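## Task

Move the box of screws, the box of paper clips and the plastic jar onto the shelf and place no other item there. It only counts if these items stay on the shelf without the robot supporting them and everything settles shortly after the end. Finally open the grippers and pull the arms away.

## Robot and tools

Robot: two six-joint arms with parallel grippers, named left_arm and right_arm. The names do not describe sides of a camera image. left_arm's base is at (-0.037, +0.356, 0) m, turned slightly (quat_wxyz +0.995, 0, 0, +0.100); right_arm's base is at (-0.039, -0.276, 0) m (quat_wxyz +0.999, 0, 0, -0.046). Both are in the scene frame: origin on the table top midway between the arms, +z up, +x out across the table, left_arm toward +y.

Cameras: cam_left_wrist and cam_right_wrist, each 616x616, mounted on the grippers. Images arrive in that order with every execute_actions result unless "pictures": false is passed.

Tool execute_actions, argument "actions", a list holding zero or one item:
- Empty list: nothing is commanded; the current state is returned.
- Motion: {"rows": [[...]], "steps": n}, n from 1 to 15 (default 15). Each control step lasts 1/30 s. One row is used per step; when rows run out, the final row keeps being applied. Every row is one list of 14 numbers covering both arms, even if only one moves: left_arm waist, shoulder, elbow, wrist pitch, wrist yaw, wrist roll, opening, then the same seven for right_arm. The joint numbers are absolute target angles in radians (the same values the Joint positions line prints), not offsets. Stated ranges per arm: waist -2.618 to 3.054, shoulder 0.000 to 3.142, elbow 0.000 to 3.142, wrist pitch -1.571 to 1.571, wrist yaw -1.571 to 1.571, wrist roll -2.094 to 2.094. The true ends may differ by up to 0.036 rad. A target more than 0.036 rad beyond a stated end, and farther out than the joint currently is, makes the whole call refused, and nothing is sent. Targets past the real end are clipped there and reported as "joint sent to its limit" (possibly about an earlier action still running); absence of that line does not prove more room exists. Opening is an absolute value from -1 (closed) to +1 (fully open, about 0.094 m between pads).
- Wait: {"steps": n} with no rows, n up to 300; returns once n steps have gone by since the previous result, counting the time spent replying.
Optional "pictures": true/false.

Motion limits: each joint's sent target is held within a fixed distance of its measured angle each step (waist 0.202, shoulder 0.258, elbow 0.238, wrist pitch 0.573, wrist yaw and roll 0.522 rad), and if the targets would move a gripper more than 70 mm from where it is, all that arm's targets are pulled back proportionally. Distant targets therefore take several actions. The arms keep heading to the last row sent while you think or wait, until everything is nearly still or a HELD step occurs; then only a new action moves them further.

Tool zoom_image: {"camera": one of the two camera names, "region": [x0, y0, x1, y1]} in pixels of that camera's last full image, origin top-left, at most 504x504. Gives a sharper close-up; moves nothing.

Tool read_manual: optional "section" ("licences"); only returns licence text.

Tool finished_scene: {"scene": number of the current scene}. Replying without any tool call ends everything remaining.

Reading results: the state line gives each gripper's end_effector_position (m) and end_effector_quat_wxyz in the scene frame. That point sits between the finger pads about 1 cm behind the tips; the fingers point along the gripper's +z and close along its y. Printed positions can be off, more so when reaching far. Joint positions and Joint velocities list each arm's six joints (rad, rad/s) and then the pad gap (m, m/s). grip_measured is the measured opening on the command scale; each gripper's reading may carry a fixed error of about 1 mm. "joint command not followed" means a clearance check altered or blocked some joint targets while the rest of the row still ran. HELD marks steps where your row was not, or only partly, sent. MOTOR HOT appears from 75 °C; OVER-TEMPERATURE FAULT reports a stop (90 °C pauses that arm 10 s; at 100 °C the arm goes limp and falls).

Gripping: away from the extremes, fingers go to where grip_measured would equal your command. To hold something, command about 0.03 below the grip_measured reading at contact for a firm hold, less for a lighter one. Pads push about 50 to 62 N at most, less on thin parts (under about 2 mm), with a brief spike on first contact.

Avoid: dropping or slipping held items, slamming or pushing hard, letting the two arms collide or press together, knocking anything off the table, and holding loads long enough to overheat motors. Expect occasional brief tugs on held parts or nudges to loose objects. At the end, release, retreat clear, and make sure only the requested items are on the shelf and all are settled.

Each tool is called by a JSON object that holds its "method" and its "body", one argument or row to a line.

## Session

{"method": "execute_actions", "body": {
  "actions": []
}}

Scene clock: 0.00 s of 5100.00 s.
left_arm: end_effector_position=(+0.2705, +0.4657, +0.1049) grip_measured=+1.000 end_effector_quat_wxyz=(-0.192, +0.712, -0.608, -0.295) | right_arm: end_effector_position=(+0.3774, -0.5438, +0.1692) grip_measured=+1.000 end_effector_quat_wxyz=(+0.281, +0.295, +0.757, +0.512)
Joint positions: left_arm=[-0.212  1.93   1.454 -1.347 -0.681 -1.829  0.094] | right_arm=[-0.829  2.5    2.335 -1.55  -1.242 -0.282  0.094]
Joint velocities: left_arm=[ 0.007 -0.007 -0.012  0.007  0.037 -0.007  0.   ] | right_arm=[-0.017  0.002  0.002 -0.022 -0.007 -0.051  0.   ]
Motor temperatures (°C, as the motors report them): left_arm=[30 28 29 28 31 28] | right_arm=[27 28 29 29 29 28]

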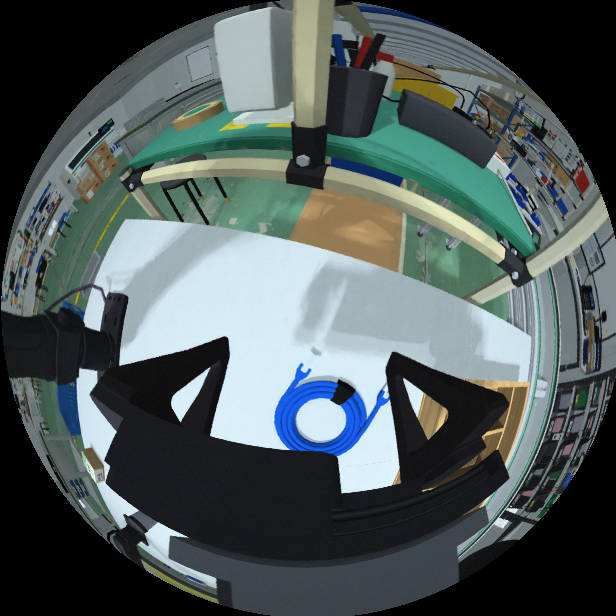

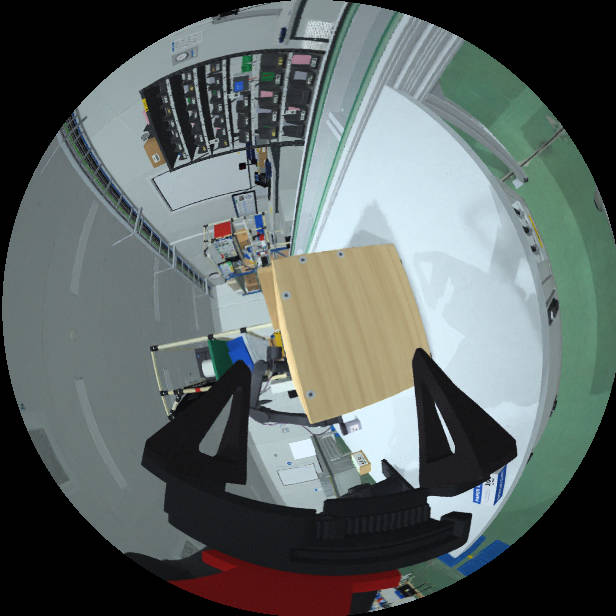

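{"method": "execute_actions", "body": {
  "actions": [
    {"rows":[[-0.6,1.6,1.6,-1.4,0,0,1,-0.4,1.6,1.6,-1.4,0,0,1]]}
  ],
  "pictures": false
}}

{"method": "execute_actions", "body": {
  "actions": [
    {"steps":90}
  ]
}}

Scene clock: 2.80 s of 5100.00 s.
left_arm: end_effector_position=(+0.2595, +0.2369, +0.1942) grip_measured=+1.000 end_effector_quat_wxyz=(+0.091, -0.167, +0.981, -0.028) | right_arm: end_effector_position=(+0.2554, -0.4043, +0.2211) grip_measured=+1.000 end_effector_quat_wxyz=(+0.139, +0.221, +0.965, +0.026)
Joint positions: left_arm=[-0.616  1.602  1.584 -1.371 -0.053 -0.747  0.094] | right_arm=[-0.387  1.559  1.631 -1.385 -0.119 -0.015  0.094]
Joint velocities: left_arm=[ 0.076  0.007  0.002 -0.125  0.359  2.733  0.   ] | right_arm=[-0.154 -0.403  0.007 -0.139  0.711  0.022  0.   ]
Motor temperatures (°C, as the motors report them): left_arm=[30 29 30 28 31 28] | right_arm=[27 30 29 29 29 28]
Steps of this call (steps 1 to 69: nothing new was sent; steps 70 to 84: all 15 steps of this action). Readings (joint positions):
70: left_arm=[-0.219 1.920 1.458 -1.347 -0.640 -1.787] | right_arm=[-0.814 2.464 2.282 -1.505 -1.173 -0.242]
71: left_arm=[-0.236 1.902 1.462 -1.348 -0.587 -1.738] | right_arm=[-0.792 2.407 2.197 -1.475 -1.073 -0.198]
73: left_arm=[-0.293 1.844 1.481 -1.348 -0.483 -1.640] | right_arm=[-0.704 2.273 2.030 -1.442 -0.876 -0.131]
77: left_arm=[-0.446 1.715 1.530 -1.348 -0.300 -1.420] | right_arm=[-0.494 1.953 1.753 -1.307 -0.464 -0.034]
84: the state above

Scene clock: 5.80 s of 5100.00 s.
left_arm: end_effector_position=(+0.2523, +0.2326, +0.1927) grip_measured=+1.000 end_effector_quat_wxyz=(+0.079, +0.198, +0.977, -0.015) | right_arm: end_effector_position=(+0.2451, -0.4223, +0.2015) grip_measured=+1.000 end_effector_quat_wxyz=(+0.094, +0.235, +0.967, -0.016)
Joint positions: left_arm=[-0.61   1.603  1.584 -1.391 -0.004 -0.01   0.094] | right_arm=[-0.394  1.602  1.614 -1.394 -0.014 -0.01   0.094]
Joint velocities: left_arm=[ 0.002 -0.007  0.007  0.051  0.037 -0.007  0.   ] | right_arm=[-0.002  0.002 -0.002  0.037 -0.037 -0.037  0.   ]
Motor temperatures (°C, as the motors report them): left_arm=[30 29 30 28 31 28] | right_arm=[27 30 30 29 29 28]
Steps of this call (steps 1 to 45: the robot went on to your last target; steps 46 to 90: nothing new was sent). Readings (joint positions):
1: left_arm=[-0.613 1.602 1.584 -1.375 -0.042 -0.648] | right_arm=[-0.391 1.553 1.631 -1.389 -0.096 -0.013]
2: left_arm=[-0.611 1.603 1.584 -1.378 -0.034 -0.548] | right_arm=[-0.393 1.555 1.631 -1.392 -0.078 -0.012]
4: left_arm=[-0.610 1.603 1.584 -1.382 -0.022 -0.361] | right_arm=[-0.394 1.574 1.631 -1.394 -0.053 -0.011]
8: left_arm=[-0.610 1.603 1.584 -1.387 -0.010 -0.152] | right_arm=[-0.394 1.599 1.616 -1.393 -0.029 -0.010]
90: the state above
All arms were judged still, so your last target was given up. Only a new action makes them travel on or press farther. Fingers that are still opening or closing keep moving.

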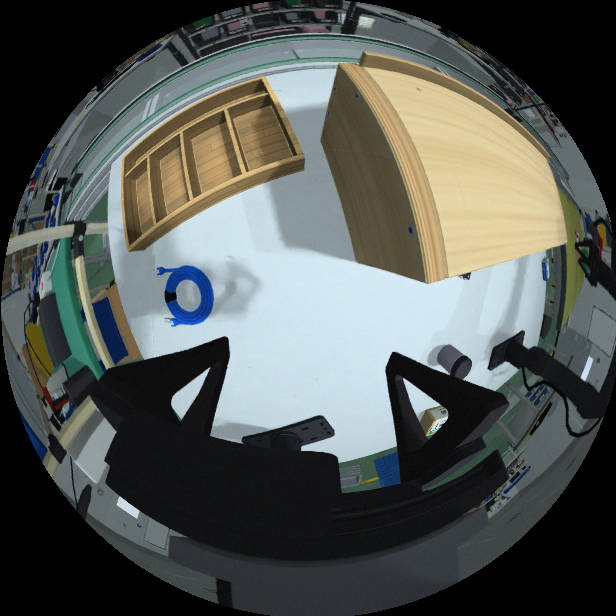

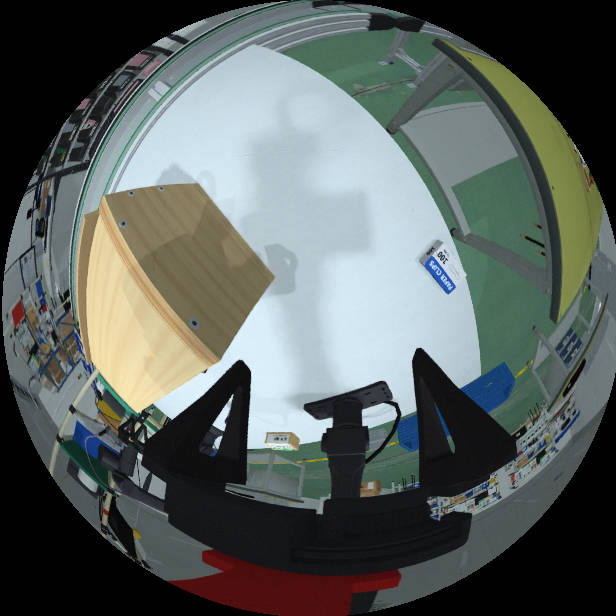

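{"method": "execute_actions", "body": {
  "actions": [
    {"rows":[[-1.2,1.2,0.5,0.4,0,0,1,-0.9,1.6,1.6,-1.4,0,0,1]]}
  ],
  "pictures": false
}}

{"method": "execute_actions", "body": {
  "actions": [
    {"steps":45}
  ]
}}

Scene clock: 7.83 s of 5100.00 s.
left_arm: end_effector_position=(+0.1493, +0.0596, +0.0984) grip_measured=+1.000 end_effector_quat_wxyz=(+0.391, +0.431, +0.782, -0.222) | right_arm: end_effector_position=(+0.1334, -0.5461, +0.2017) grip_measured=+1.000 end_effector_quat_wxyz=(+0.083, +0.476, +0.874, -0.050)
Joint positions: left_arm=[-1.209  1.217  0.482  0.097  0.009 -0.007  0.094] | right_arm=[-0.909  1.602  1.614 -1.39   0.009 -0.004  0.094]
Joint velocities: left_arm=[ 0.002  0.115 -0.589  1.106 -0.022  0.022  0.   ] | right_arm=[ 0.017 -0.007 -0.002 -0.022  0.022  0.095  0.   ]
Motor temperatures (°C, as the motors report them): left_arm=[30 29 30 28 31 28] | right_arm=[27 30 30 29 29 28]
Steps of this call (steps 1 to 46: nothing new was sent; steps 47 to 61: all 15 steps of this action). Readings (joint positions):
47: left_arm=[-0.630 1.565 1.529 -1.302 -0.015 -0.010] | right_arm=[-0.418 1.602 1.614 -1.394 -0.027 -0.010]
48: left_arm=[-0.673 1.506 1.443 -1.187 -0.021 -0.010] | right_arm=[-0.467 1.602 1.614 -1.394 -0.033 -0.010]
50: left_arm=[-0.801 1.369 1.279 -0.993 -0.018 -0.010] | right_arm=[-0.607 1.602 1.614 -1.391 -0.030 -0.010]
54: left_arm=[-1.102 1.190 0.961 -0.540 -0.007 -0.009] | right_arm=[-0.879 1.602 1.614 -1.385 -0.006 -0.007]
61: the state above

Scene clock: 9.33 s of 5100.00 s.
left_arm: end_effector_position=(+0.1665, +0.0333, +0.1547) grip_measured=+1.000 end_effector_quat_wxyz=(+0.493, +0.398, +0.723, -0.277) | right_arm: end_effector_position=(+0.1333, -0.5457, +0.2016) grip_measured=+1.000 end_effector_quat_wxyz=(+0.082, +0.476, +0.874, -0.050)
Joint positions: left_arm=[-1.209  1.219  0.474  0.376  0.006 -0.007  0.094] | right_arm=[-0.908  1.602  1.614 -1.391  0.009 -0.004  0.094]
Joint velocities: left_arm=[-0.007 -0.012 -0.002 -0.037 -0.066 -0.037  0.   ] | right_arm=[ 0.002 -0.017  0.012 -0.022 -0.051 -0.007  0.   ]
Motor temperatures (°C, as the motors report them): left_arm=[30 29 30 29 31 28] | right_arm=[27 30 30 29 29 28]
Steps of this call (steps 1 to 30: the robot went on to your last target; steps 31 to 45: nothing new was sent). Readings (joint positions):
1: left_arm=[-1.209 1.219 0.470 0.132 0.009 -0.007] | right_arm=[-0.908 1.602 1.614 -1.390 0.009 -0.004]
2: left_arm=[-1.209 1.219 0.469 0.167 0.008 -0.007] | right_arm=[-0.908 1.602 1.614 -1.390 0.009 -0.004]
4: left_arm=[-1.209 1.219 0.471 0.248 0.008 -0.007] | right_arm=[-0.908 1.602 1.614 -1.390 0.009 -0.004]
8: left_arm=[-1.209 1.219 0.474 0.333 0.006 -0.007] | right_arm=[-0.908 1.602 1.614 -1.391 0.009 -0.004]
45: the state above
All arms were judged still, so your last target was given up. Only a new action makes them travel on or press farther. Fingers that are still opening or closing keep moving.

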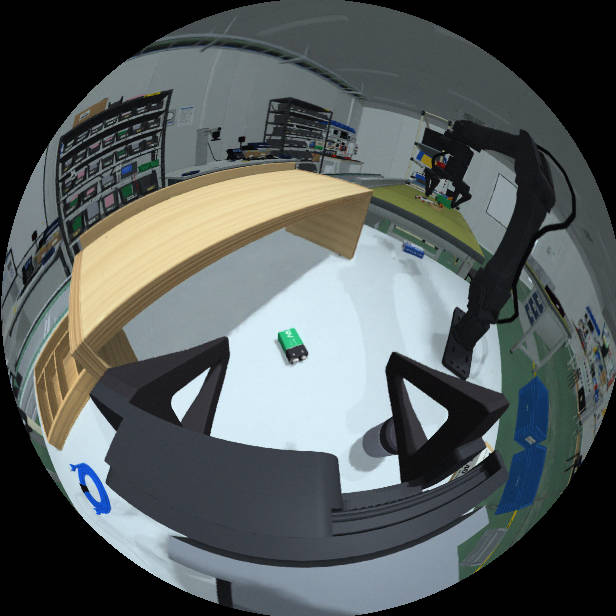

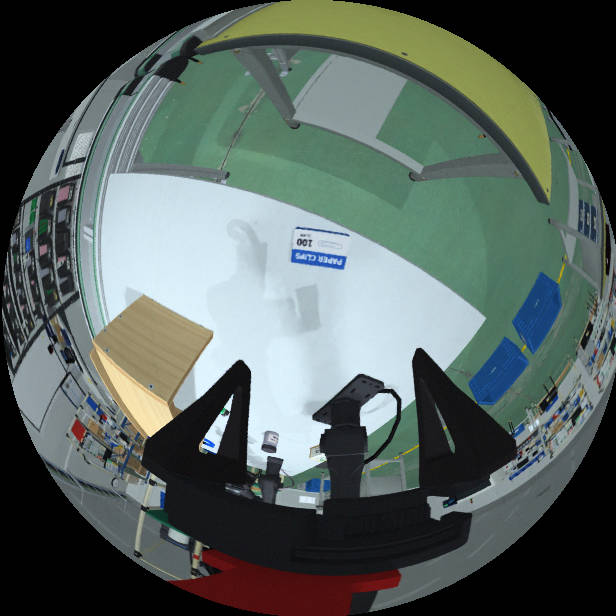

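{"method": "execute_actions", "body": {
  "actions": [
    {"rows":[[-0.6,1.4,1.4,-1.3,0,0,1,-0.96,2.228,2.15,-1.49,0,1.57,1]]}
  ],
  "pictures": false
}}

{"method": "execute_actions", "body": {
  "actions": [
    {"steps":30}
  ]
}}

Scene clock: 11.67 s of 5100.00 s.
left_arm: end_effector_position=(+0.2829, +0.2267, +0.2182) grip_measured=+1.000 end_effector_quat_wxyz=(+0.251, +0.185, +0.949, -0.049) | right_arm: end_effector_position=(+0.1781, -0.6507, +0.0927) grip_measured=+1.000 end_effector_quat_wxyz=(-0.021, +0.933, +0.360, -0.003)
Joint positions: left_arm=[-0.589  1.404  1.384 -1.035 -0.001 -0.003  0.094] | right_arm=[-0.955  2.282  2.13  -1.462  0.     1.356  0.094]
Joint velocities: left_arm=[-0.061 -0.252  0.354 -1.458 -0.007  0.037  0.   ] | right_arm=[ 0.017 -0.295  0.007 -0.11  -0.007  1.326  0.   ]
Motor temperatures (°C, as the motors report them): left_arm=[30 29 31 29 31 28] | right_arm=[27 30 30 29 29 28]
Steps of this call (steps 1 to 55: nothing new was sent; steps 56 to 70: all 15 steps of this action). Readings (joint positions):
56: left_arm=[-1.184 1.239 0.512 0.293 0.020 -0.005] | right_arm=[-0.912 1.641 1.665 -1.441 0.004 0.079]
57: left_arm=[-1.133 1.289 0.583 0.184 0.026 -0.005] | right_arm=[-0.922 1.707 1.755 -1.484 0.003 0.180]
59: left_arm=[-1.000 1.386 0.742 -0.043 0.024 -0.005] | right_arm=[-0.942 1.867 1.941 -1.491 0.002 0.380]
63: left_arm=[-0.773 1.426 1.003 -0.454 0.045 -0.003] | right_arm=[-0.955 2.149 2.130 -1.438 0.002 0.762]
70: the state above

Scene clock: 12.67 s of 5100.00 s.
left_arm: end_effector_position=(+0.2290, +0.2482, +0.1973) grip_measured=+1.000 end_effector_quat_wxyz=(+0.133, +0.191, +0.972, -0.026) | right_arm: end_effector_position=(+0.1773, -0.6493, +0.1149) grip_measured=+1.000 end_effector_quat_wxyz=(+0.000, +0.965, +0.263, +0.000)
Joint positions: left_arm=[-0.59   1.399  1.391 -1.292 -0.001 -0.003  0.094] | right_arm=[-0.955  2.228  2.13  -1.472  0.     1.561  0.094]
Joint velocities: left_arm=[-0.017 -0.002 -0.007 -0.037 -0.066 -0.022  0.   ] | right_arm=[-0.017 -0.007 -0.012 -0.037  0.037 -0.051  0.   ]
Motor temperatures (°C, as the motors report them): left_arm=[30 29 31 29 31 28] | right_arm=[27 31 30 29 29 28]
Steps of this call (steps 1 to 30: the robot went on to your last target). Readings (joint positions):
1: left_arm=[-0.590 1.397 1.391 -1.081 -0.001 -0.003] | right_arm=[-0.955 2.271 2.130 -1.464 0.000 1.398]
2: left_arm=[-0.590 1.395 1.391 -1.123 -0.001 -0.003] | right_arm=[-0.955 2.260 2.130 -1.466 0.000 1.430]
4: left_arm=[-0.590 1.398 1.391 -1.191 -0.001 -0.003] | right_arm=[-0.955 2.240 2.130 -1.469 0.000 1.478]
8: left_arm=[-0.590 1.399 1.391 -1.257 -0.001 -0.003] | right_arm=[-0.955 2.228 2.130 -1.472 0.000 1.527]
30: the state above
All arms were judged still, so your last target was given up. Only a new action makes them travel on or press farther. Fingers that are still opening or closing keep moving.

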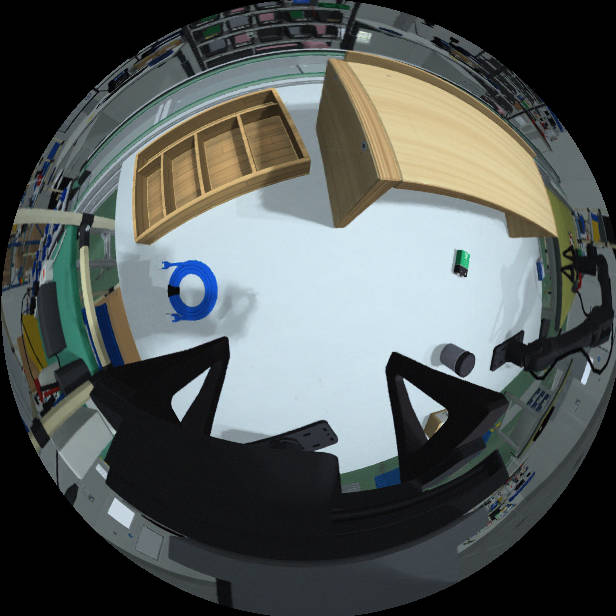

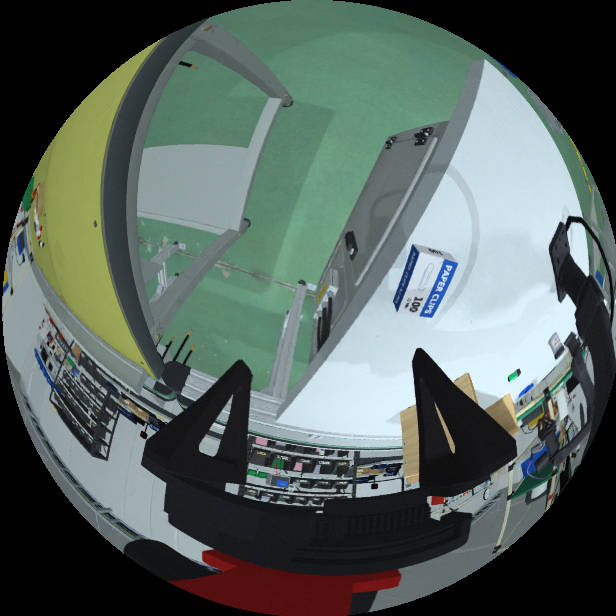

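{"method": "execute_actions", "body": {
  "actions": [
    {"rows":[[-0.6,1.4,1.4,-1.3,0,0,1,-1.05,1.77,1.335,-1.15,0,1.57,1]]}
  ],
  "pictures": false
}}

{"method": "execute_actions", "body": {
  "actions": [
    {"steps":20}
  ]
}}

Scene clock: 14.97 s of 5100.00 s.
left_arm: end_effector_position=(+0.2289, +0.2482, +0.1973) grip_measured=+1.000 end_effector_quat_wxyz=(+0.132, +0.191, +0.972, -0.026) | right_arm: end_effector_position=(+0.0885, -0.5580, +0.0763) grip_measured=+1.000 end_effector_quat_wxyz=(-0.028, +0.977, +0.211, -0.004)
Joint positions: left_arm=[-0.59   1.399  1.391 -1.292 -0.001 -0.003  0.094] | right_arm=[-1.059  1.786  1.338 -1.178 -0.003  1.563  0.094]
Joint velocities: left_arm=[-0.007 -0.002  0.007 -0.007 -0.066 -0.007  0.   ] | right_arm=[ 0.017  0.095 -0.032  0.139  0.007  0.022  0.   ]
Motor temperatures (°C, as the motors report them): left_arm=[30 29 31 29 31 28] | right_arm=[27 31 30 29 29 28]
Steps of this call (steps 1 to 54: nothing new was sent; steps 55 to 69: all 15 steps of this action). Readings (joint positions):
55: left_arm=[-0.590 1.399 1.391 -1.292 -0.001 -0.003] | right_arm=[-0.963 2.187 2.066 -1.403 -0.004 1.561]
56: left_arm=[-0.590 1.399 1.391 -1.292 -0.001 -0.003] | right_arm=[-0.975 2.124 1.967 -1.328 -0.010 1.561]
58: left_arm=[-0.590 1.399 1.391 -1.292 -0.001 -0.003] | right_arm=[-1.016 1.971 1.784 -1.247 -0.011 1.561]
62: left_arm=[-0.590 1.399 1.391 -1.292 -0.001 -0.003] | right_arm=[-1.063 1.726 1.494 -1.194 -0.003 1.562]
69: the state above

Scene clock: 15.63 s of 5100.00 s.
left_arm: end_effector_position=(+0.2289, +0.2482, +0.1973) grip_measured=+1.000 end_effector_quat_wxyz=(+0.132, +0.191, +0.972, -0.026) | right_arm: end_effector_position=(+0.0911, -0.5639, +0.0767) grip_measured=+1.000 end_effector_quat_wxyz=(-0.014, +0.977, +0.211, -0.001)
Joint positions: left_arm=[-0.59   1.399  1.391 -1.292 -0.001 -0.003  0.094] | right_arm=[-1.059  1.784  1.338 -1.153 -0.003  1.563  0.094]
Joint velocities: left_arm=[-0.002 -0.007  0.017 -0.007 -0.007  0.007  0.   ] | right_arm=[-0.007 -0.002 -0.012 -0.007 -0.095 -0.022  0.   ]
Motor temperatures (°C, as the motors report them): left_arm=[30 29 31 29 31 28] | right_arm=[27 31 30 29 29 28]
Steps of this call (steps 1 to 20: the robot went on to your last target). Readings (joint positions):
1: left_arm=[-0.590 1.399 1.391 -1.292 -0.001 -0.003] | right_arm=[-1.059 1.787 1.338 -1.175 -0.003 1.563]
2: left_arm=[-0.590 1.399 1.391 -1.292 -0.001 -0.003] | right_arm=[-1.059 1.786 1.338 -1.170 -0.003 1.563]
4: left_arm=[-0.590 1.399 1.391 -1.292 -0.001 -0.003] | right_arm=[-1.059 1.784 1.338 -1.163 -0.003 1.563]
8: left_arm=[-0.590 1.399 1.391 -1.292 -0.001 -0.003] | right_arm=[-1.059 1.784 1.338 -1.156 -0.003 1.563]
20: the state above

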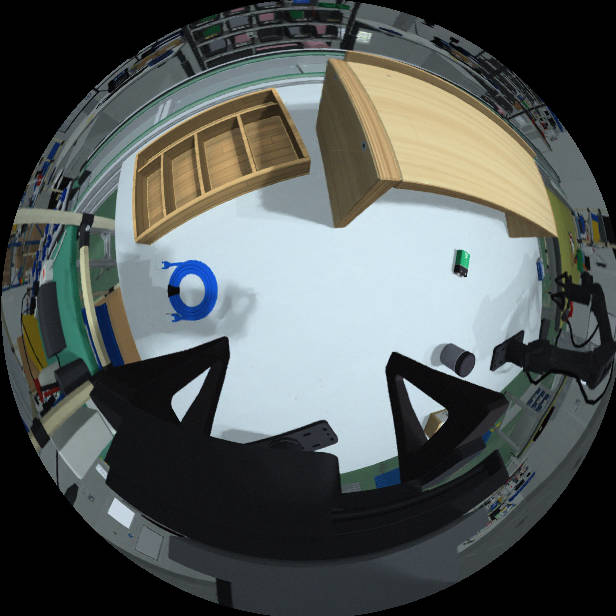

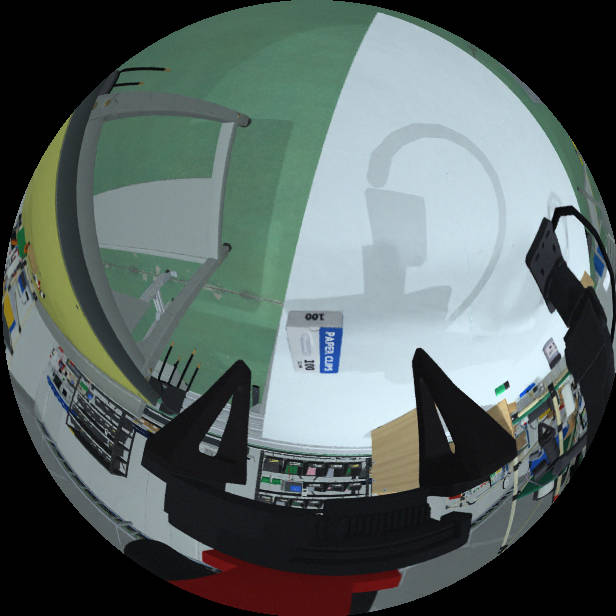

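{"method": "execute_actions", "body": {
  "actions": [
    {"rows":[[-0.6,1.4,1.4,-1.3,0,0,1,-1.04,1.842,1.28,-1.02,0,1.57,1]]}
  ]
}}

Scene clock: 16.87 s of 5100.00 s.
left_arm: end_effector_position=(+0.2289, +0.2482, +0.1973) grip_measured=+1.000 end_effector_quat_wxyz=(+0.132, +0.191, +0.972, -0.026) | right_arm: end_effector_position=(+0.1000, -0.5757, +0.0476) grip_measured=+1.000 end_effector_quat_wxyz=(-0.003, +0.976, +0.216, +0.001)
Joint positions: left_arm=[-0.59   1.399  1.391 -1.292 -0.001 -0.003  0.094] | right_arm=[-1.049  1.844  1.294 -1.027 -0.003  1.563  0.094]
Joint velocities: left_arm=[-0.017 -0.022  0.002 -0.037  0.022 -0.051  0.   ] | right_arm=[-0.002  0.012 -0.017  0.11   0.007 -0.066  0.   ]
Motor temperatures (°C, as the motors report them): left_arm=[30 29 31 29 31 28] | right_arm=[27 31 30 29 29 28]
Steps of this call (steps 1 to 15: the robot went on to your last target; steps 16 to 22: nothing new was sent; steps 23 to 37: all 15 steps of this action). Readings (joint positions):
23: left_arm=[-0.590 1.399 1.391 -1.292 -0.001 -0.003] | right_arm=[-1.058 1.787 1.332 -1.138 -0.003 1.563]
24: left_arm=[-0.590 1.399 1.391 -1.292 -0.001 -0.003] | right_arm=[-1.057 1.793 1.325 -1.115 -0.003 1.563]
26: left_arm=[-0.590 1.399 1.391 -1.292 -0.001 -0.003] | right_arm=[-1.052 1.816 1.312 -1.078 -0.003 1.563]
30: left_arm=[-0.590 1.399 1.391 -1.292 -0.001 -0.003] | right_arm=[-1.049 1.844 1.295 -1.044 -0.003 1.563]
37: the state above

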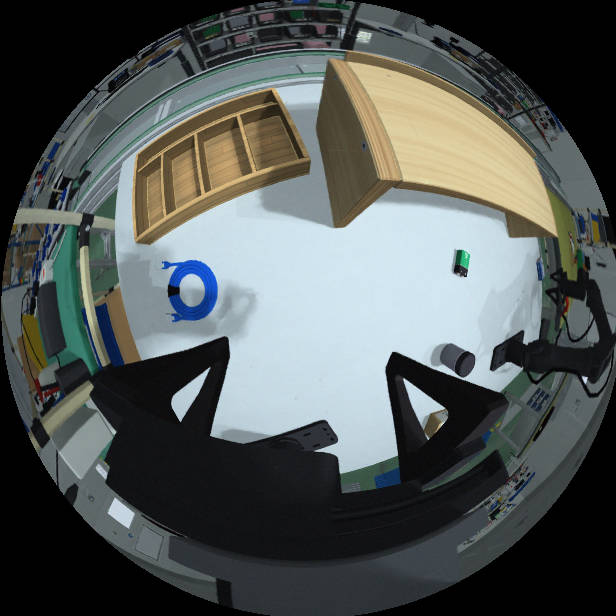

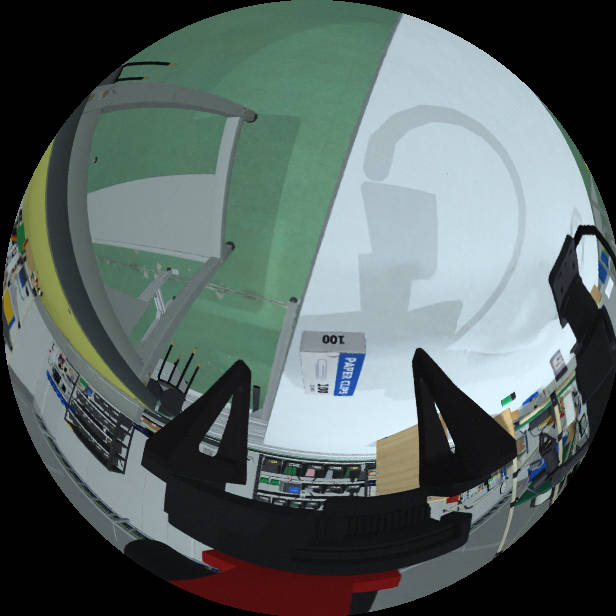

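{"method": "execute_actions", "body": {
  "actions": [
    {"rows":[[-0.6,1.4,1.4,-1.3,0,0,1,-1.04,1.88,1.21,-0.91,0,1.57,1]]}
  ]
}}

{"method": "execute_actions", "body": {
  "actions": [
    {"rows":[[-0.6,1.4,1.4,-1.3,0,0,1,-1.04,1.88,1.21,-0.91,0,1.57,-0.3]]}
  ]
}}

Scene clock: 18.50 s of 5100.00 s.
left_arm: end_effector_position=(+0.2289, +0.2482, +0.1973) grip_measured=+1.000 end_effector_quat_wxyz=(+0.132, +0.191, +0.972, -0.026) | right_arm: end_effector_position=(+0.1001, -0.5759, +0.0195) grip_measured=+1.000 end_effector_quat_wxyz=(-0.002, +0.976, +0.216, +0.001)
Joint positions: left_arm=[-0.59   1.399  1.391 -1.292 -0.001 -0.003  0.094] | right_arm=[-1.049  1.88   1.223 -0.917 -0.003  1.564  0.094]
Joint velocities: left_arm=[-0.002 -0.002  0.002 -0.081  0.007  0.007  0.   ] | right_arm=[ 0.007 -0.002  0.002  0.081 -0.022 -0.022  0.   ]
Motor temperatures (°C, as the motors report them): left_arm=[30 29 31 29 31 28] | right_arm=[27 31 30 29 29 28]
Steps of this call (steps 1 to 15: the robot went on to your last target; steps 16 to 34: nothing new was sent; steps 35 to 49: all 15 steps of this action). Readings (joint positions):
35: left_arm=[-0.590 1.399 1.391 -1.292 -0.001 -0.003] | right_arm=[-1.049 1.845 1.284 -1.005 -0.003 1.564]
36: left_arm=[-0.590 1.399 1.391 -1.292 -0.001 -0.003] | right_arm=[-1.049 1.847 1.270 -0.981 -0.003 1.564]
38: left_arm=[-0.590 1.399 1.391 -1.292 -0.001 -0.003] | right_arm=[-1.049 1.861 1.244 -0.954 -0.003 1.564]
42: left_arm=[-0.590 1.399 1.391 -1.292 -0.001 -0.003] | right_arm=[-1.049 1.880 1.224 -0.935 -0.003 1.564]
49: the state above

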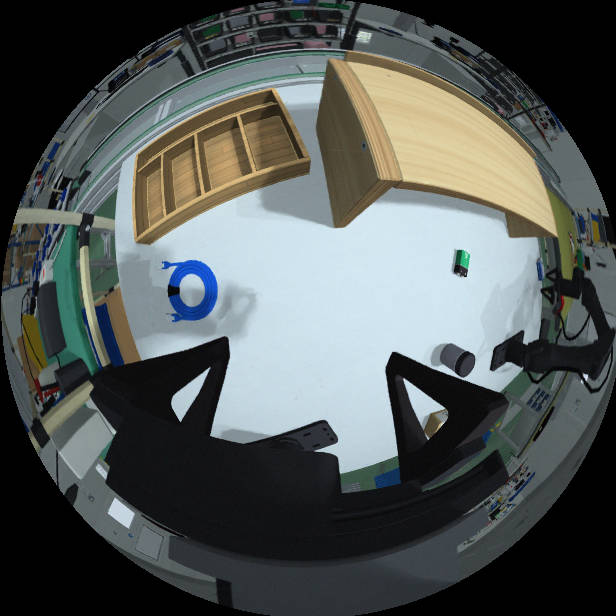

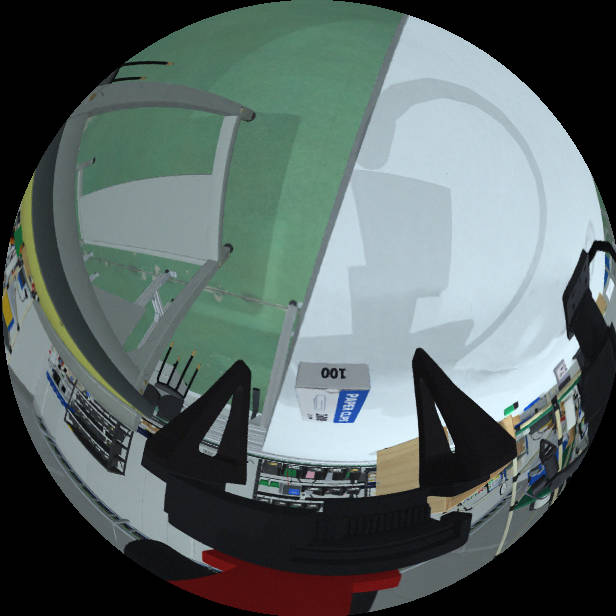

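Scene clock: 19.00 s of 5100.00 s.
left_arm: end_effector_position=(+0.2289, +0.2482, +0.1973) grip_measured=+1.000 end_effector_quat_wxyz=(+0.132, +0.191, +0.972, -0.026) | right_arm: end_effector_position=(+0.1005, -0.5767, +0.0195) grip_measured=-0.298 end_effector_quat_wxyz=(+0.000, +0.976, +0.216, +0.002)
Joint positions: left_arm=[-0.59   1.399  1.391 -1.292 -0.001 -0.003  0.094] | right_arm=[-1.049  1.88   1.223 -0.913 -0.003  1.564  0.033]
Joint velocities: left_arm=[-0.002 -0.007  0.012 -0.051 -0.007 -0.007  0.   ] | right_arm=[ 0.002 -0.007  0.002  0.022  0.022 -0.051  0.001]
Motor temperatures (°C, as the motors report them): left_arm=[30 29 31 29 31 28] | right_arm=[27 32 30 29 29 28]
Steps of this call (steps 1 to 15: all 15 steps of this action). Readings (joint positions):
1: left_arm=[-0.590 1.399 1.391 -1.292 -0.001 -0.003] | right_arm=[-1.049 1.880 1.223 -0.916 -0.003 1.564]
2: left_arm=[-0.590 1.399 1.391 -1.292 -0.001 -0.003] | right_arm=[-1.049 1.880 1.223 -0.915 -0.003 1.564]
4: left_arm=[-0.590 1.399 1.391 -1.292 -0.001 -0.003] | right_arm=[-1.049 1.880 1.223 -0.914 -0.003 1.564]
8: left_arm=[-0.590 1.399 1.391 -1.292 -0.001 -0.003] | right_arm=[-1.049 1.880 1.223 -0.913 -0.003 1.564]
15: the state above

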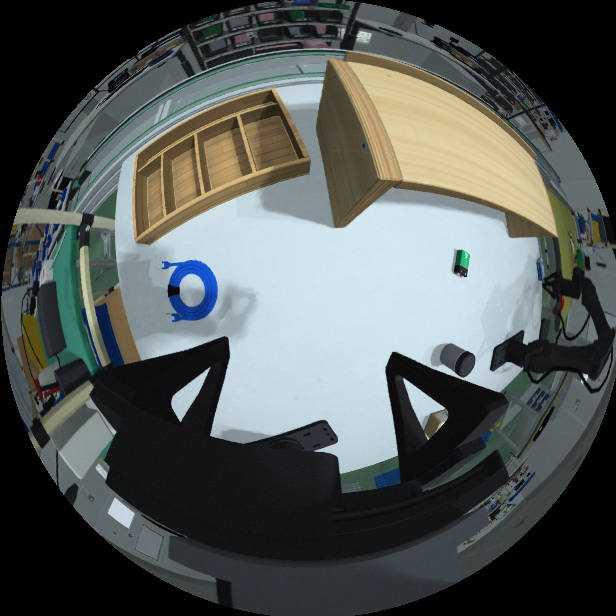

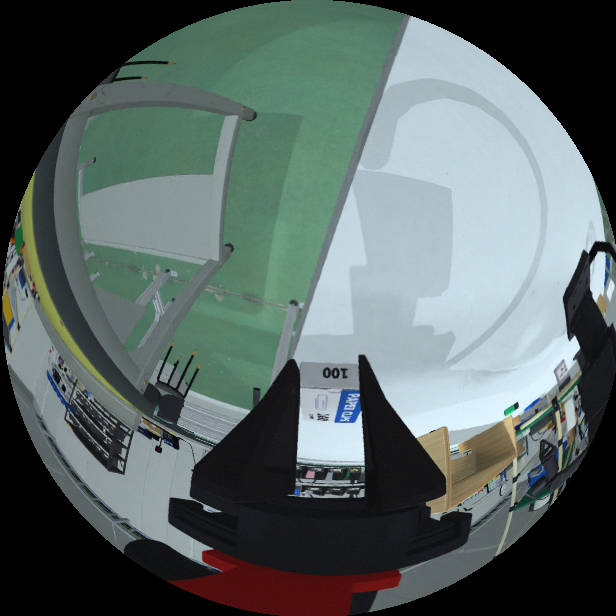

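{"method": "execute_actions", "body": {
  "actions": [
    {"rows":[[-0.6,1.4,1.4,-1.3,0,0,1,-1.04,1.88,1.21,-0.91,0,1.57,-0.5]],"steps":10}
  ],
  "pictures": false
}}

Scene clock: 19.77 s of 5100.00 s.
left_arm: end_effector_position=(+0.2289, +0.2482, +0.1973) grip_measured=+1.000 end_effector_quat_wxyz=(+0.132, +0.191, +0.972, -0.026) | right_arm: end_effector_position=(+0.1006, -0.5768, +0.0195) grip_measured=-0.498 end_effector_quat_wxyz=(+0.000, +0.976, +0.216, +0.002)
Joint positions: left_arm=[-0.59   1.399  1.391 -1.292 -0.001 -0.003  0.094] | right_arm=[-1.049  1.88   1.223 -0.912 -0.003  1.564  0.024]
Joint velocities: left_arm=[ 0.007 -0.017  0.002 -0.022 -0.007  0.022  0.   ] | right_arm=[-0.022 -0.002  0.002 -0.007 -0.007 -0.037 -0.001]
Motor temperatures (°C, as the motors report them): left_arm=[30 29 31 29 31 28] | right_arm=[27 32 30 29 29 28]
Steps of this call (steps 1 to 13: the robot went on to your last target; steps 14 to 23: all 10 steps of this action). Readings (joint positions):
14: left_arm=[-0.590 1.399 1.391 -1.292 -0.001 -0.003] | right_arm=[-1.049 1.880 1.223 -0.912 -0.003 1.564]
15: left_arm=[-0.590 1.399 1.391 -1.292 -0.001 -0.003] | right_arm=[-1.049 1.880 1.223 -0.912 -0.003 1.564]
17: left_arm=[-0.590 1.399 1.391 -1.292 -0.001 -0.003] | right_arm=[-1.049 1.880 1.223 -0.912 -0.003 1.564]
21: left_arm=[-0.590 1.399 1.391 -1.292 -0.001 -0.003] | right_arm=[-1.049 1.880 1.223 -0.912 -0.003 1.564]
23: the state above

Still closing freely; check.

{"method": "execute_actions", "body": {
  "actions": [
    {"rows":[[-0.6,1.4,1.4,-1.3,0,0,1,-1.04,1.88,1.21,-0.91,0,1.57,-0.5]],"steps":2}
  ]
}}

Scene clock: 20.77 s of 5100.00 s.
left_arm: end_effector_position=(+0.2289, +0.2482, +0.1973) grip_measured=+1.000 end_effector_quat_wxyz=(+0.132, +0.191, +0.972, -0.026) | right_arm: end_effector_position=(+0.1006, -0.5768, +0.0195) grip_measured=-0.498 end_effector_quat_wxyz=(+0.000, +0.976, +0.216, +0.002)
Joint positions: left_arm=[-0.59   1.399  1.391 -1.292 -0.001 -0.003  0.094] | right_arm=[-1.049  1.88   1.223 -0.912 -0.003  1.564  0.024]
Joint velocities: left_arm=[-0.002 -0.007 -0.007  0.022  0.007 -0.007  0.   ] | right_arm=[-0.007  0.012 -0.017 -0.037 -0.051 -0.022  0.   ]
Motor temperatures (°C, as the motors report them): left_arm=[30 29 31 29 31 28] | right_arm=[27 32 30 29 29 28]
Steps of this call (steps 1 to 15: the robot went on to your last target; steps 16 to 28: nothing new was sent; steps 29 to 30: all 2 steps of this action). Readings (joint positions):
29: left_arm=[-0.590 1.399 1.391 -1.292 -0.001 -0.003] | right_arm=[-1.049 1.880 1.223 -0.912 -0.003 1.564]
30: the state above

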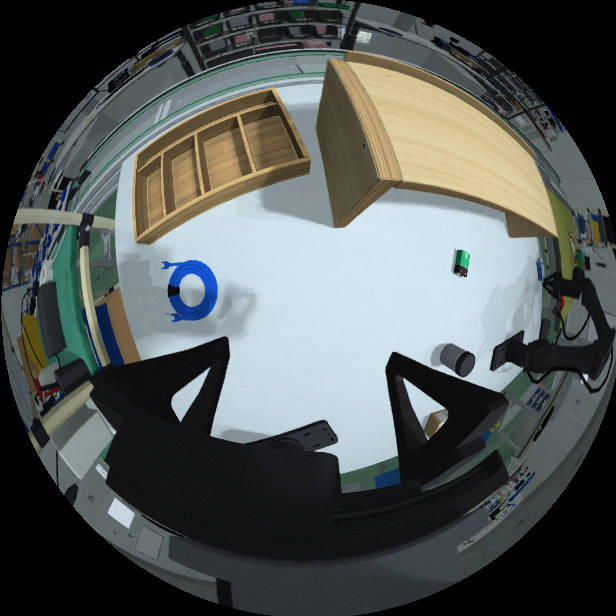

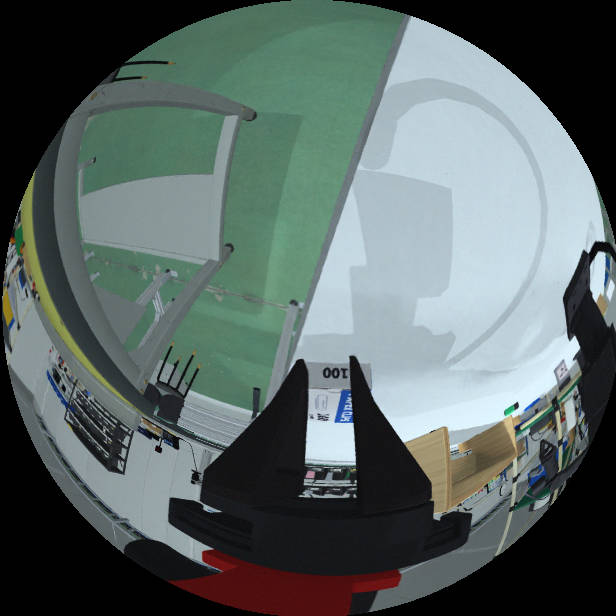

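{"method": "execute_actions", "body": {
  "actions": [
    {"rows":[[-0.6,1.4,1.4,-1.3,0,0,1,-1.04,1.88,1.21,-0.91,0,1.57,0.4],[-0.6,1.4,1.4,-1.3,0,0,1,-1.04,1.88,1.21,-0.91,0,1.57,0.4],[-0.6,1.4,1.4,-1.3,0,0,1,-1.04,1.88,1.21,-0.91,0,1.57,0.4],[-0.6,1.4,1.4,-1.3,0,0,1,-1.04,1.88,1.21,-0.91,0,1.57,0.4],[-0.6,1.4,1.4,-1.3,0,0,1,-1.04,1.88,1.21,-0.91,0,1.57,0.4],[-0.6,1.4,1.4,-1.3,0,0,1,-0.94,1.88,1.21,-0.91,0,1.67,0.4]]}
  ]
}}

Scene clock: 22.17 s of 5100.00 s.
left_arm: end_effector_position=(+0.2289, +0.2482, +0.1973) grip_measured=+1.000 end_effector_quat_wxyz=(+0.132, +0.191, +0.972, -0.026) | right_arm: end_effector_position=(+0.1356, -0.5587, +0.0195) grip_measured=+0.398 end_effector_quat_wxyz=(+0.001, +0.973, +0.231, +0.004)
Joint positions: left_arm=[-0.59   1.399  1.391 -1.292 -0.001 -0.003  0.094] | right_arm=[-0.933  1.88   1.223 -0.91  -0.008  1.65   0.066]
Joint velocities: left_arm=[-0.007  0.002 -0.007 -0.007 -0.037 -0.037  0.   ] | right_arm=[ 0.007  0.012 -0.017  0.022 -0.022  0.066  0.   ]
Motor temperatures (°C, as the motors report them): left_arm=[30 29 31 29 31 28] | right_arm=[27 32 30 29 29 28]
Steps of this call (steps 1 to 15: the robot went on to your last target; steps 16 to 27: nothing new was sent; steps 28 to 42: all 15 steps of this action). Readings (joint positions):
28: left_arm=[-0.590 1.399 1.391 -1.292 -0.001 -0.003] | right_arm=[-1.049 1.880 1.223 -0.912 -0.003 1.564]
29: left_arm=[-0.590 1.399 1.391 -1.292 -0.001 -0.003] | right_arm=[-1.049 1.880 1.223 -0.912 -0.003 1.564]
31: left_arm=[-0.590 1.399 1.391 -1.292 -0.001 -0.003] | right_arm=[-1.049 1.880 1.223 -0.912 -0.003 1.564]
35: left_arm=[-0.590 1.399 1.391 -1.292 -0.001 -0.003] | right_arm=[-0.992 1.880 1.223 -0.912 0.003 1.609]
42: the state above

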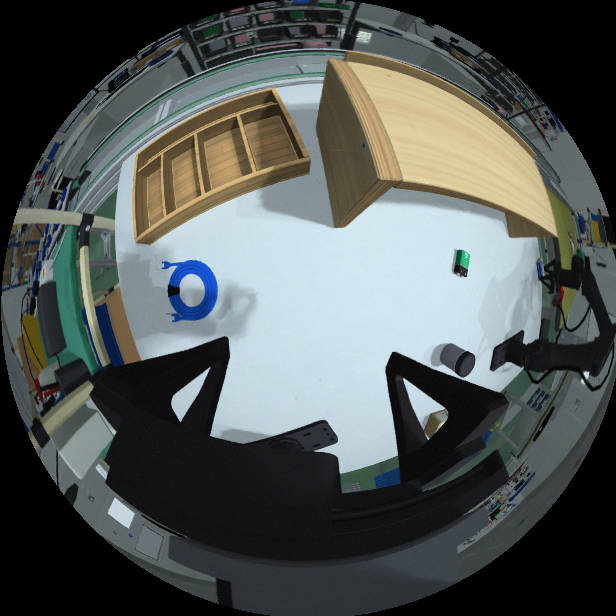

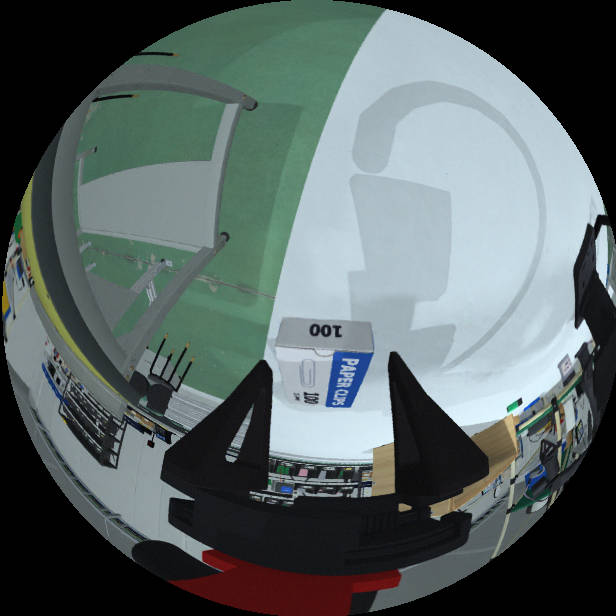

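{"method": "execute_actions", "body": {
  "actions": [
    {"rows":[[-0.6,1.4,1.4,-1.3,0,0,1,-0.85,1.88,1.21,-0.91,0,1.72,0.4]]}
  ]
}}

Scene clock: 23.63 s of 5100.00 s.
left_arm: end_effector_position=(+0.2289, +0.2482, +0.1973) grip_measured=+1.000 end_effector_quat_wxyz=(+0.132, +0.191, +0.972, -0.026) | right_arm: end_effector_position=(+0.1591, -0.5432, +0.0195) grip_measured=+0.398 end_effector_quat_wxyz=(+0.001, +0.970, +0.244, +0.004)
Joint positions: left_arm=[-0.59   1.399  1.391 -1.292 -0.001 -0.003  0.094] | right_arm=[-0.847  1.88   1.223 -0.909 -0.007  1.709  0.066]
Joint velocities: left_arm=[-0.012 -0.007  0.012 -0.037  0.007  0.037  0.   ] | right_arm=[ 0.012 -0.002  0.007  0.022 -0.022 -0.022  0.001]
Motor temperatures (°C, as the motors report them): left_arm=[30 29 31 29 31 28] | right_arm=[27 32 30 29 29 28]
Steps of this call (steps 1 to 29: the robot went on to your last target; steps 30 to 44: all 15 steps of this action). Readings (joint positions):
30: left_arm=[-0.590 1.399 1.391 -1.292 -0.001 -0.003] | right_arm=[-0.925 1.880 1.223 -0.910 -0.005 1.669]
31: left_arm=[-0.590 1.399 1.391 -1.292 -0.001 -0.003] | right_arm=[-0.910 1.880 1.223 -0.910 -0.003 1.677]
33: left_arm=[-0.590 1.399 1.391 -1.292 -0.001 -0.003] | right_arm=[-0.873 1.880 1.223 -0.909 -0.004 1.690]
37: left_arm=[-0.590 1.399 1.391 -1.292 -0.001 -0.003] | right_arm=[-0.847 1.880 1.223 -0.909 -0.007 1.702]
44: the state above

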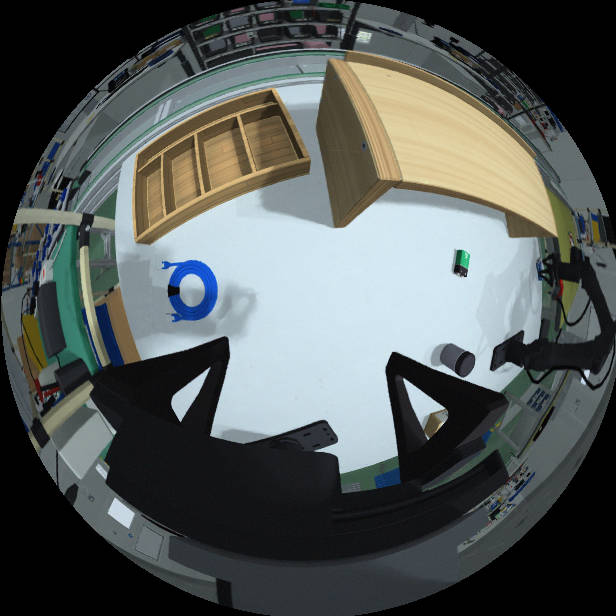

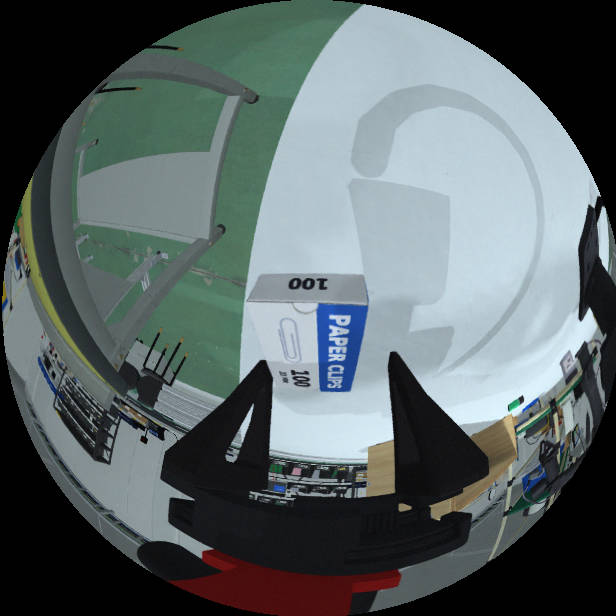

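{"method": "execute_actions", "body": {
  "actions": [
    {"rows":[[-0.6,1.4,1.4,-1.3,0,0,1,-0.85,1.9,1.27,-0.92,0,1.72,0.8],[-0.6,1.4,1.4,-1.3,0,0,1,-0.85,1.9,1.27,-0.92,0,1.72,0.8],[-0.6,1.4,1.4,-1.3,0,0,1,-0.85,1.9,1.27,-0.92,0,1.72,0.8],[-0.6,1.4,1.4,-1.3,0,0,1,-0.85,1.92,1.27,-0.9,0,1.72,0.8],[-0.6,1.4,1.4,-1.3,0,0,1,-0.85,1.92,1.27,-0.9,0,1.72,0.8],[-0.6,1.4,1.4,-1.3,0,0,1,-0.85,1.953,1.26,-0.88,0,1.72,0.8]]}
  ]
}}

Scene clock: 25.50 s of 5100.00 s.
left_arm: end_effector_position=(+0.2289, +0.2482, +0.1973) grip_measured=+1.000 end_effector_quat_wxyz=(+0.132, +0.191, +0.972, -0.026) | right_arm: end_effector_position=(+0.1629, -0.5485, +0.0051) grip_measured=+0.798 end_effector_quat_wxyz=(-0.008, +0.970, +0.242, +0.001)
Joint positions: left_arm=[-0.59   1.399  1.391 -1.292 -0.001 -0.003  0.094] | right_arm=[-0.847  1.942  1.246 -0.888 -0.007  1.712  0.084]
Joint velocities: left_arm=[ 0.002 -0.007 -0.012 -0.007 -0.022 -0.007  0.   ] | right_arm=[ 0.017 -0.022 -0.007 -0.022 -0.007  0.022  0.   ]
Motor temperatures (°C, as the motors report them): left_arm=[30 29 31 29 31 28] | right_arm=[27 32 30 29 29 28]
Steps of this call (steps 1 to 15: the robot went on to your last target; steps 16 to 41: nothing new was sent; steps 42 to 56: all 15 steps of this action). Readings (joint positions):
42: left_arm=[-0.590 1.399 1.391 -1.292 -0.001 -0.003] | right_arm=[-0.847 1.882 1.227 -0.911 -0.007 1.711]
43: left_arm=[-0.590 1.399 1.391 -1.292 -0.001 -0.003] | right_arm=[-0.847 1.885 1.231 -0.911 -0.007 1.711]
45: left_arm=[-0.590 1.399 1.391 -1.292 -0.001 -0.003] | right_arm=[-0.847 1.891 1.240 -0.911 -0.007 1.711]
49: left_arm=[-0.590 1.399 1.391 -1.292 -0.001 -0.003] | right_arm=[-0.847 1.924 1.244 -0.891 -0.007 1.711]
56: the state above

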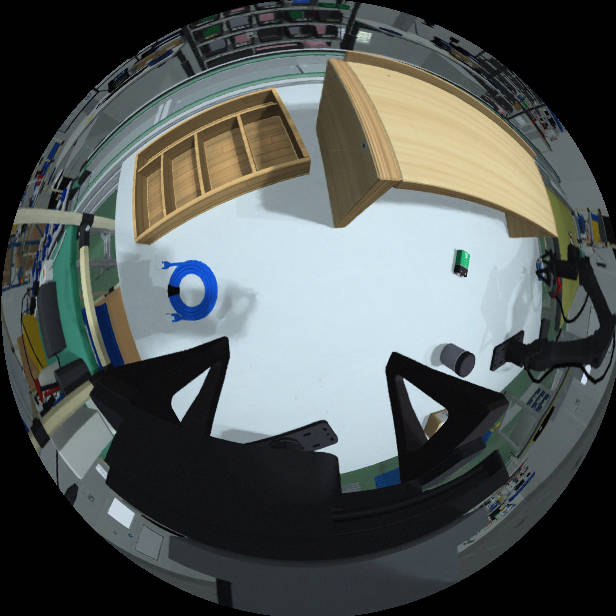

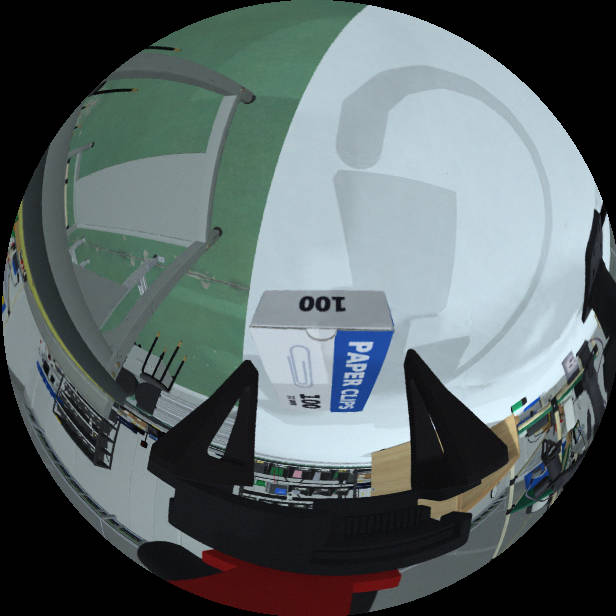

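Probably touching the table. Close.

{"method": "execute_actions", "body": {
  "actions": [
    {"rows":[[-0.6,1.4,1.4,-1.3,0,0,1,-0.85,1.94,1.25,-0.89,0,1.72,-0.1]]}
  ]
}}

Scene clock: 26.43 s of 5100.00 s.
left_arm: end_effector_position=(+0.2289, +0.2482, +0.1973) grip_measured=+1.000 end_effector_quat_wxyz=(+0.132, +0.191, +0.972, -0.026) | right_arm: end_effector_position=(+0.1626, -0.5479, +0.0051) grip_measured=-0.042 end_effector_quat_wxyz=(-0.009, +0.970, +0.242, +0.000)
Joint positions: left_arm=[-0.59   1.399  1.391 -1.292 -0.001 -0.003  0.094] | right_arm=[-0.847  1.942  1.246 -0.891 -0.007  1.712  0.045]
Joint velocities: left_arm=[ 0.007 -0.007 -0.007 -0.007  0.066 -0.037  0.   ] | right_arm=[ 0.012  0.017  0.007 -0.037  0.051  0.007 -0.001]
Motor temperatures (°C, as the motors report them): left_arm=[30 29 31 29 31 28] | right_arm=[27 32 30 29 29 28]
Steps of this call (steps 1 to 13: the robot went on to your last target; steps 14 to 28: all 15 steps of this action). Readings (joint positions):
14: left_arm=[-0.590 1.399 1.391 -1.292 -0.001 -0.003] | right_arm=[-0.847 1.942 1.246 -0.889 -0.007 1.712]
15: left_arm=[-0.590 1.399 1.391 -1.292 -0.001 -0.003] | right_arm=[-0.847 1.942 1.246 -0.891 -0.007 1.712]
17: left_arm=[-0.590 1.399 1.391 -1.292 -0.001 -0.003] | right_arm=[-0.847 1.942 1.246 -0.891 -0.007 1.712]
21: left_arm=[-0.590 1.399 1.391 -1.292 -0.001 -0.003] | right_arm=[-0.847 1.942 1.246 -0.891 -0.007 1.712]
28: the state above

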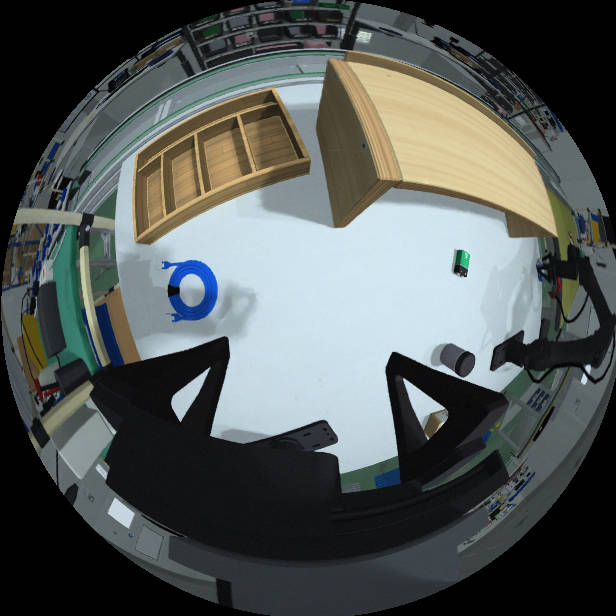

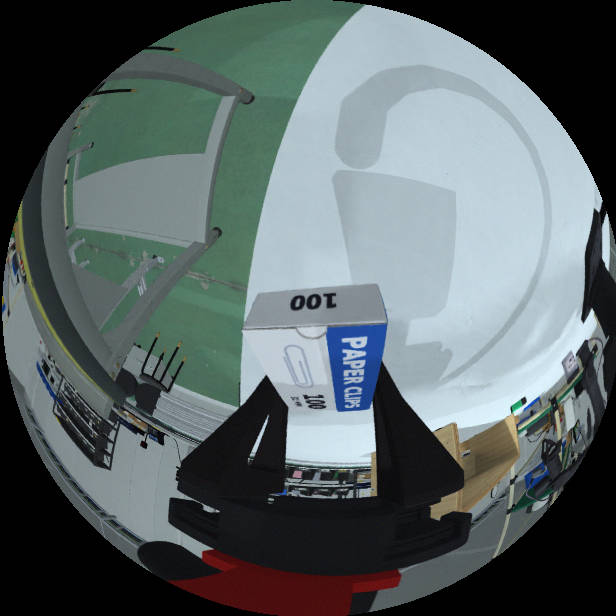

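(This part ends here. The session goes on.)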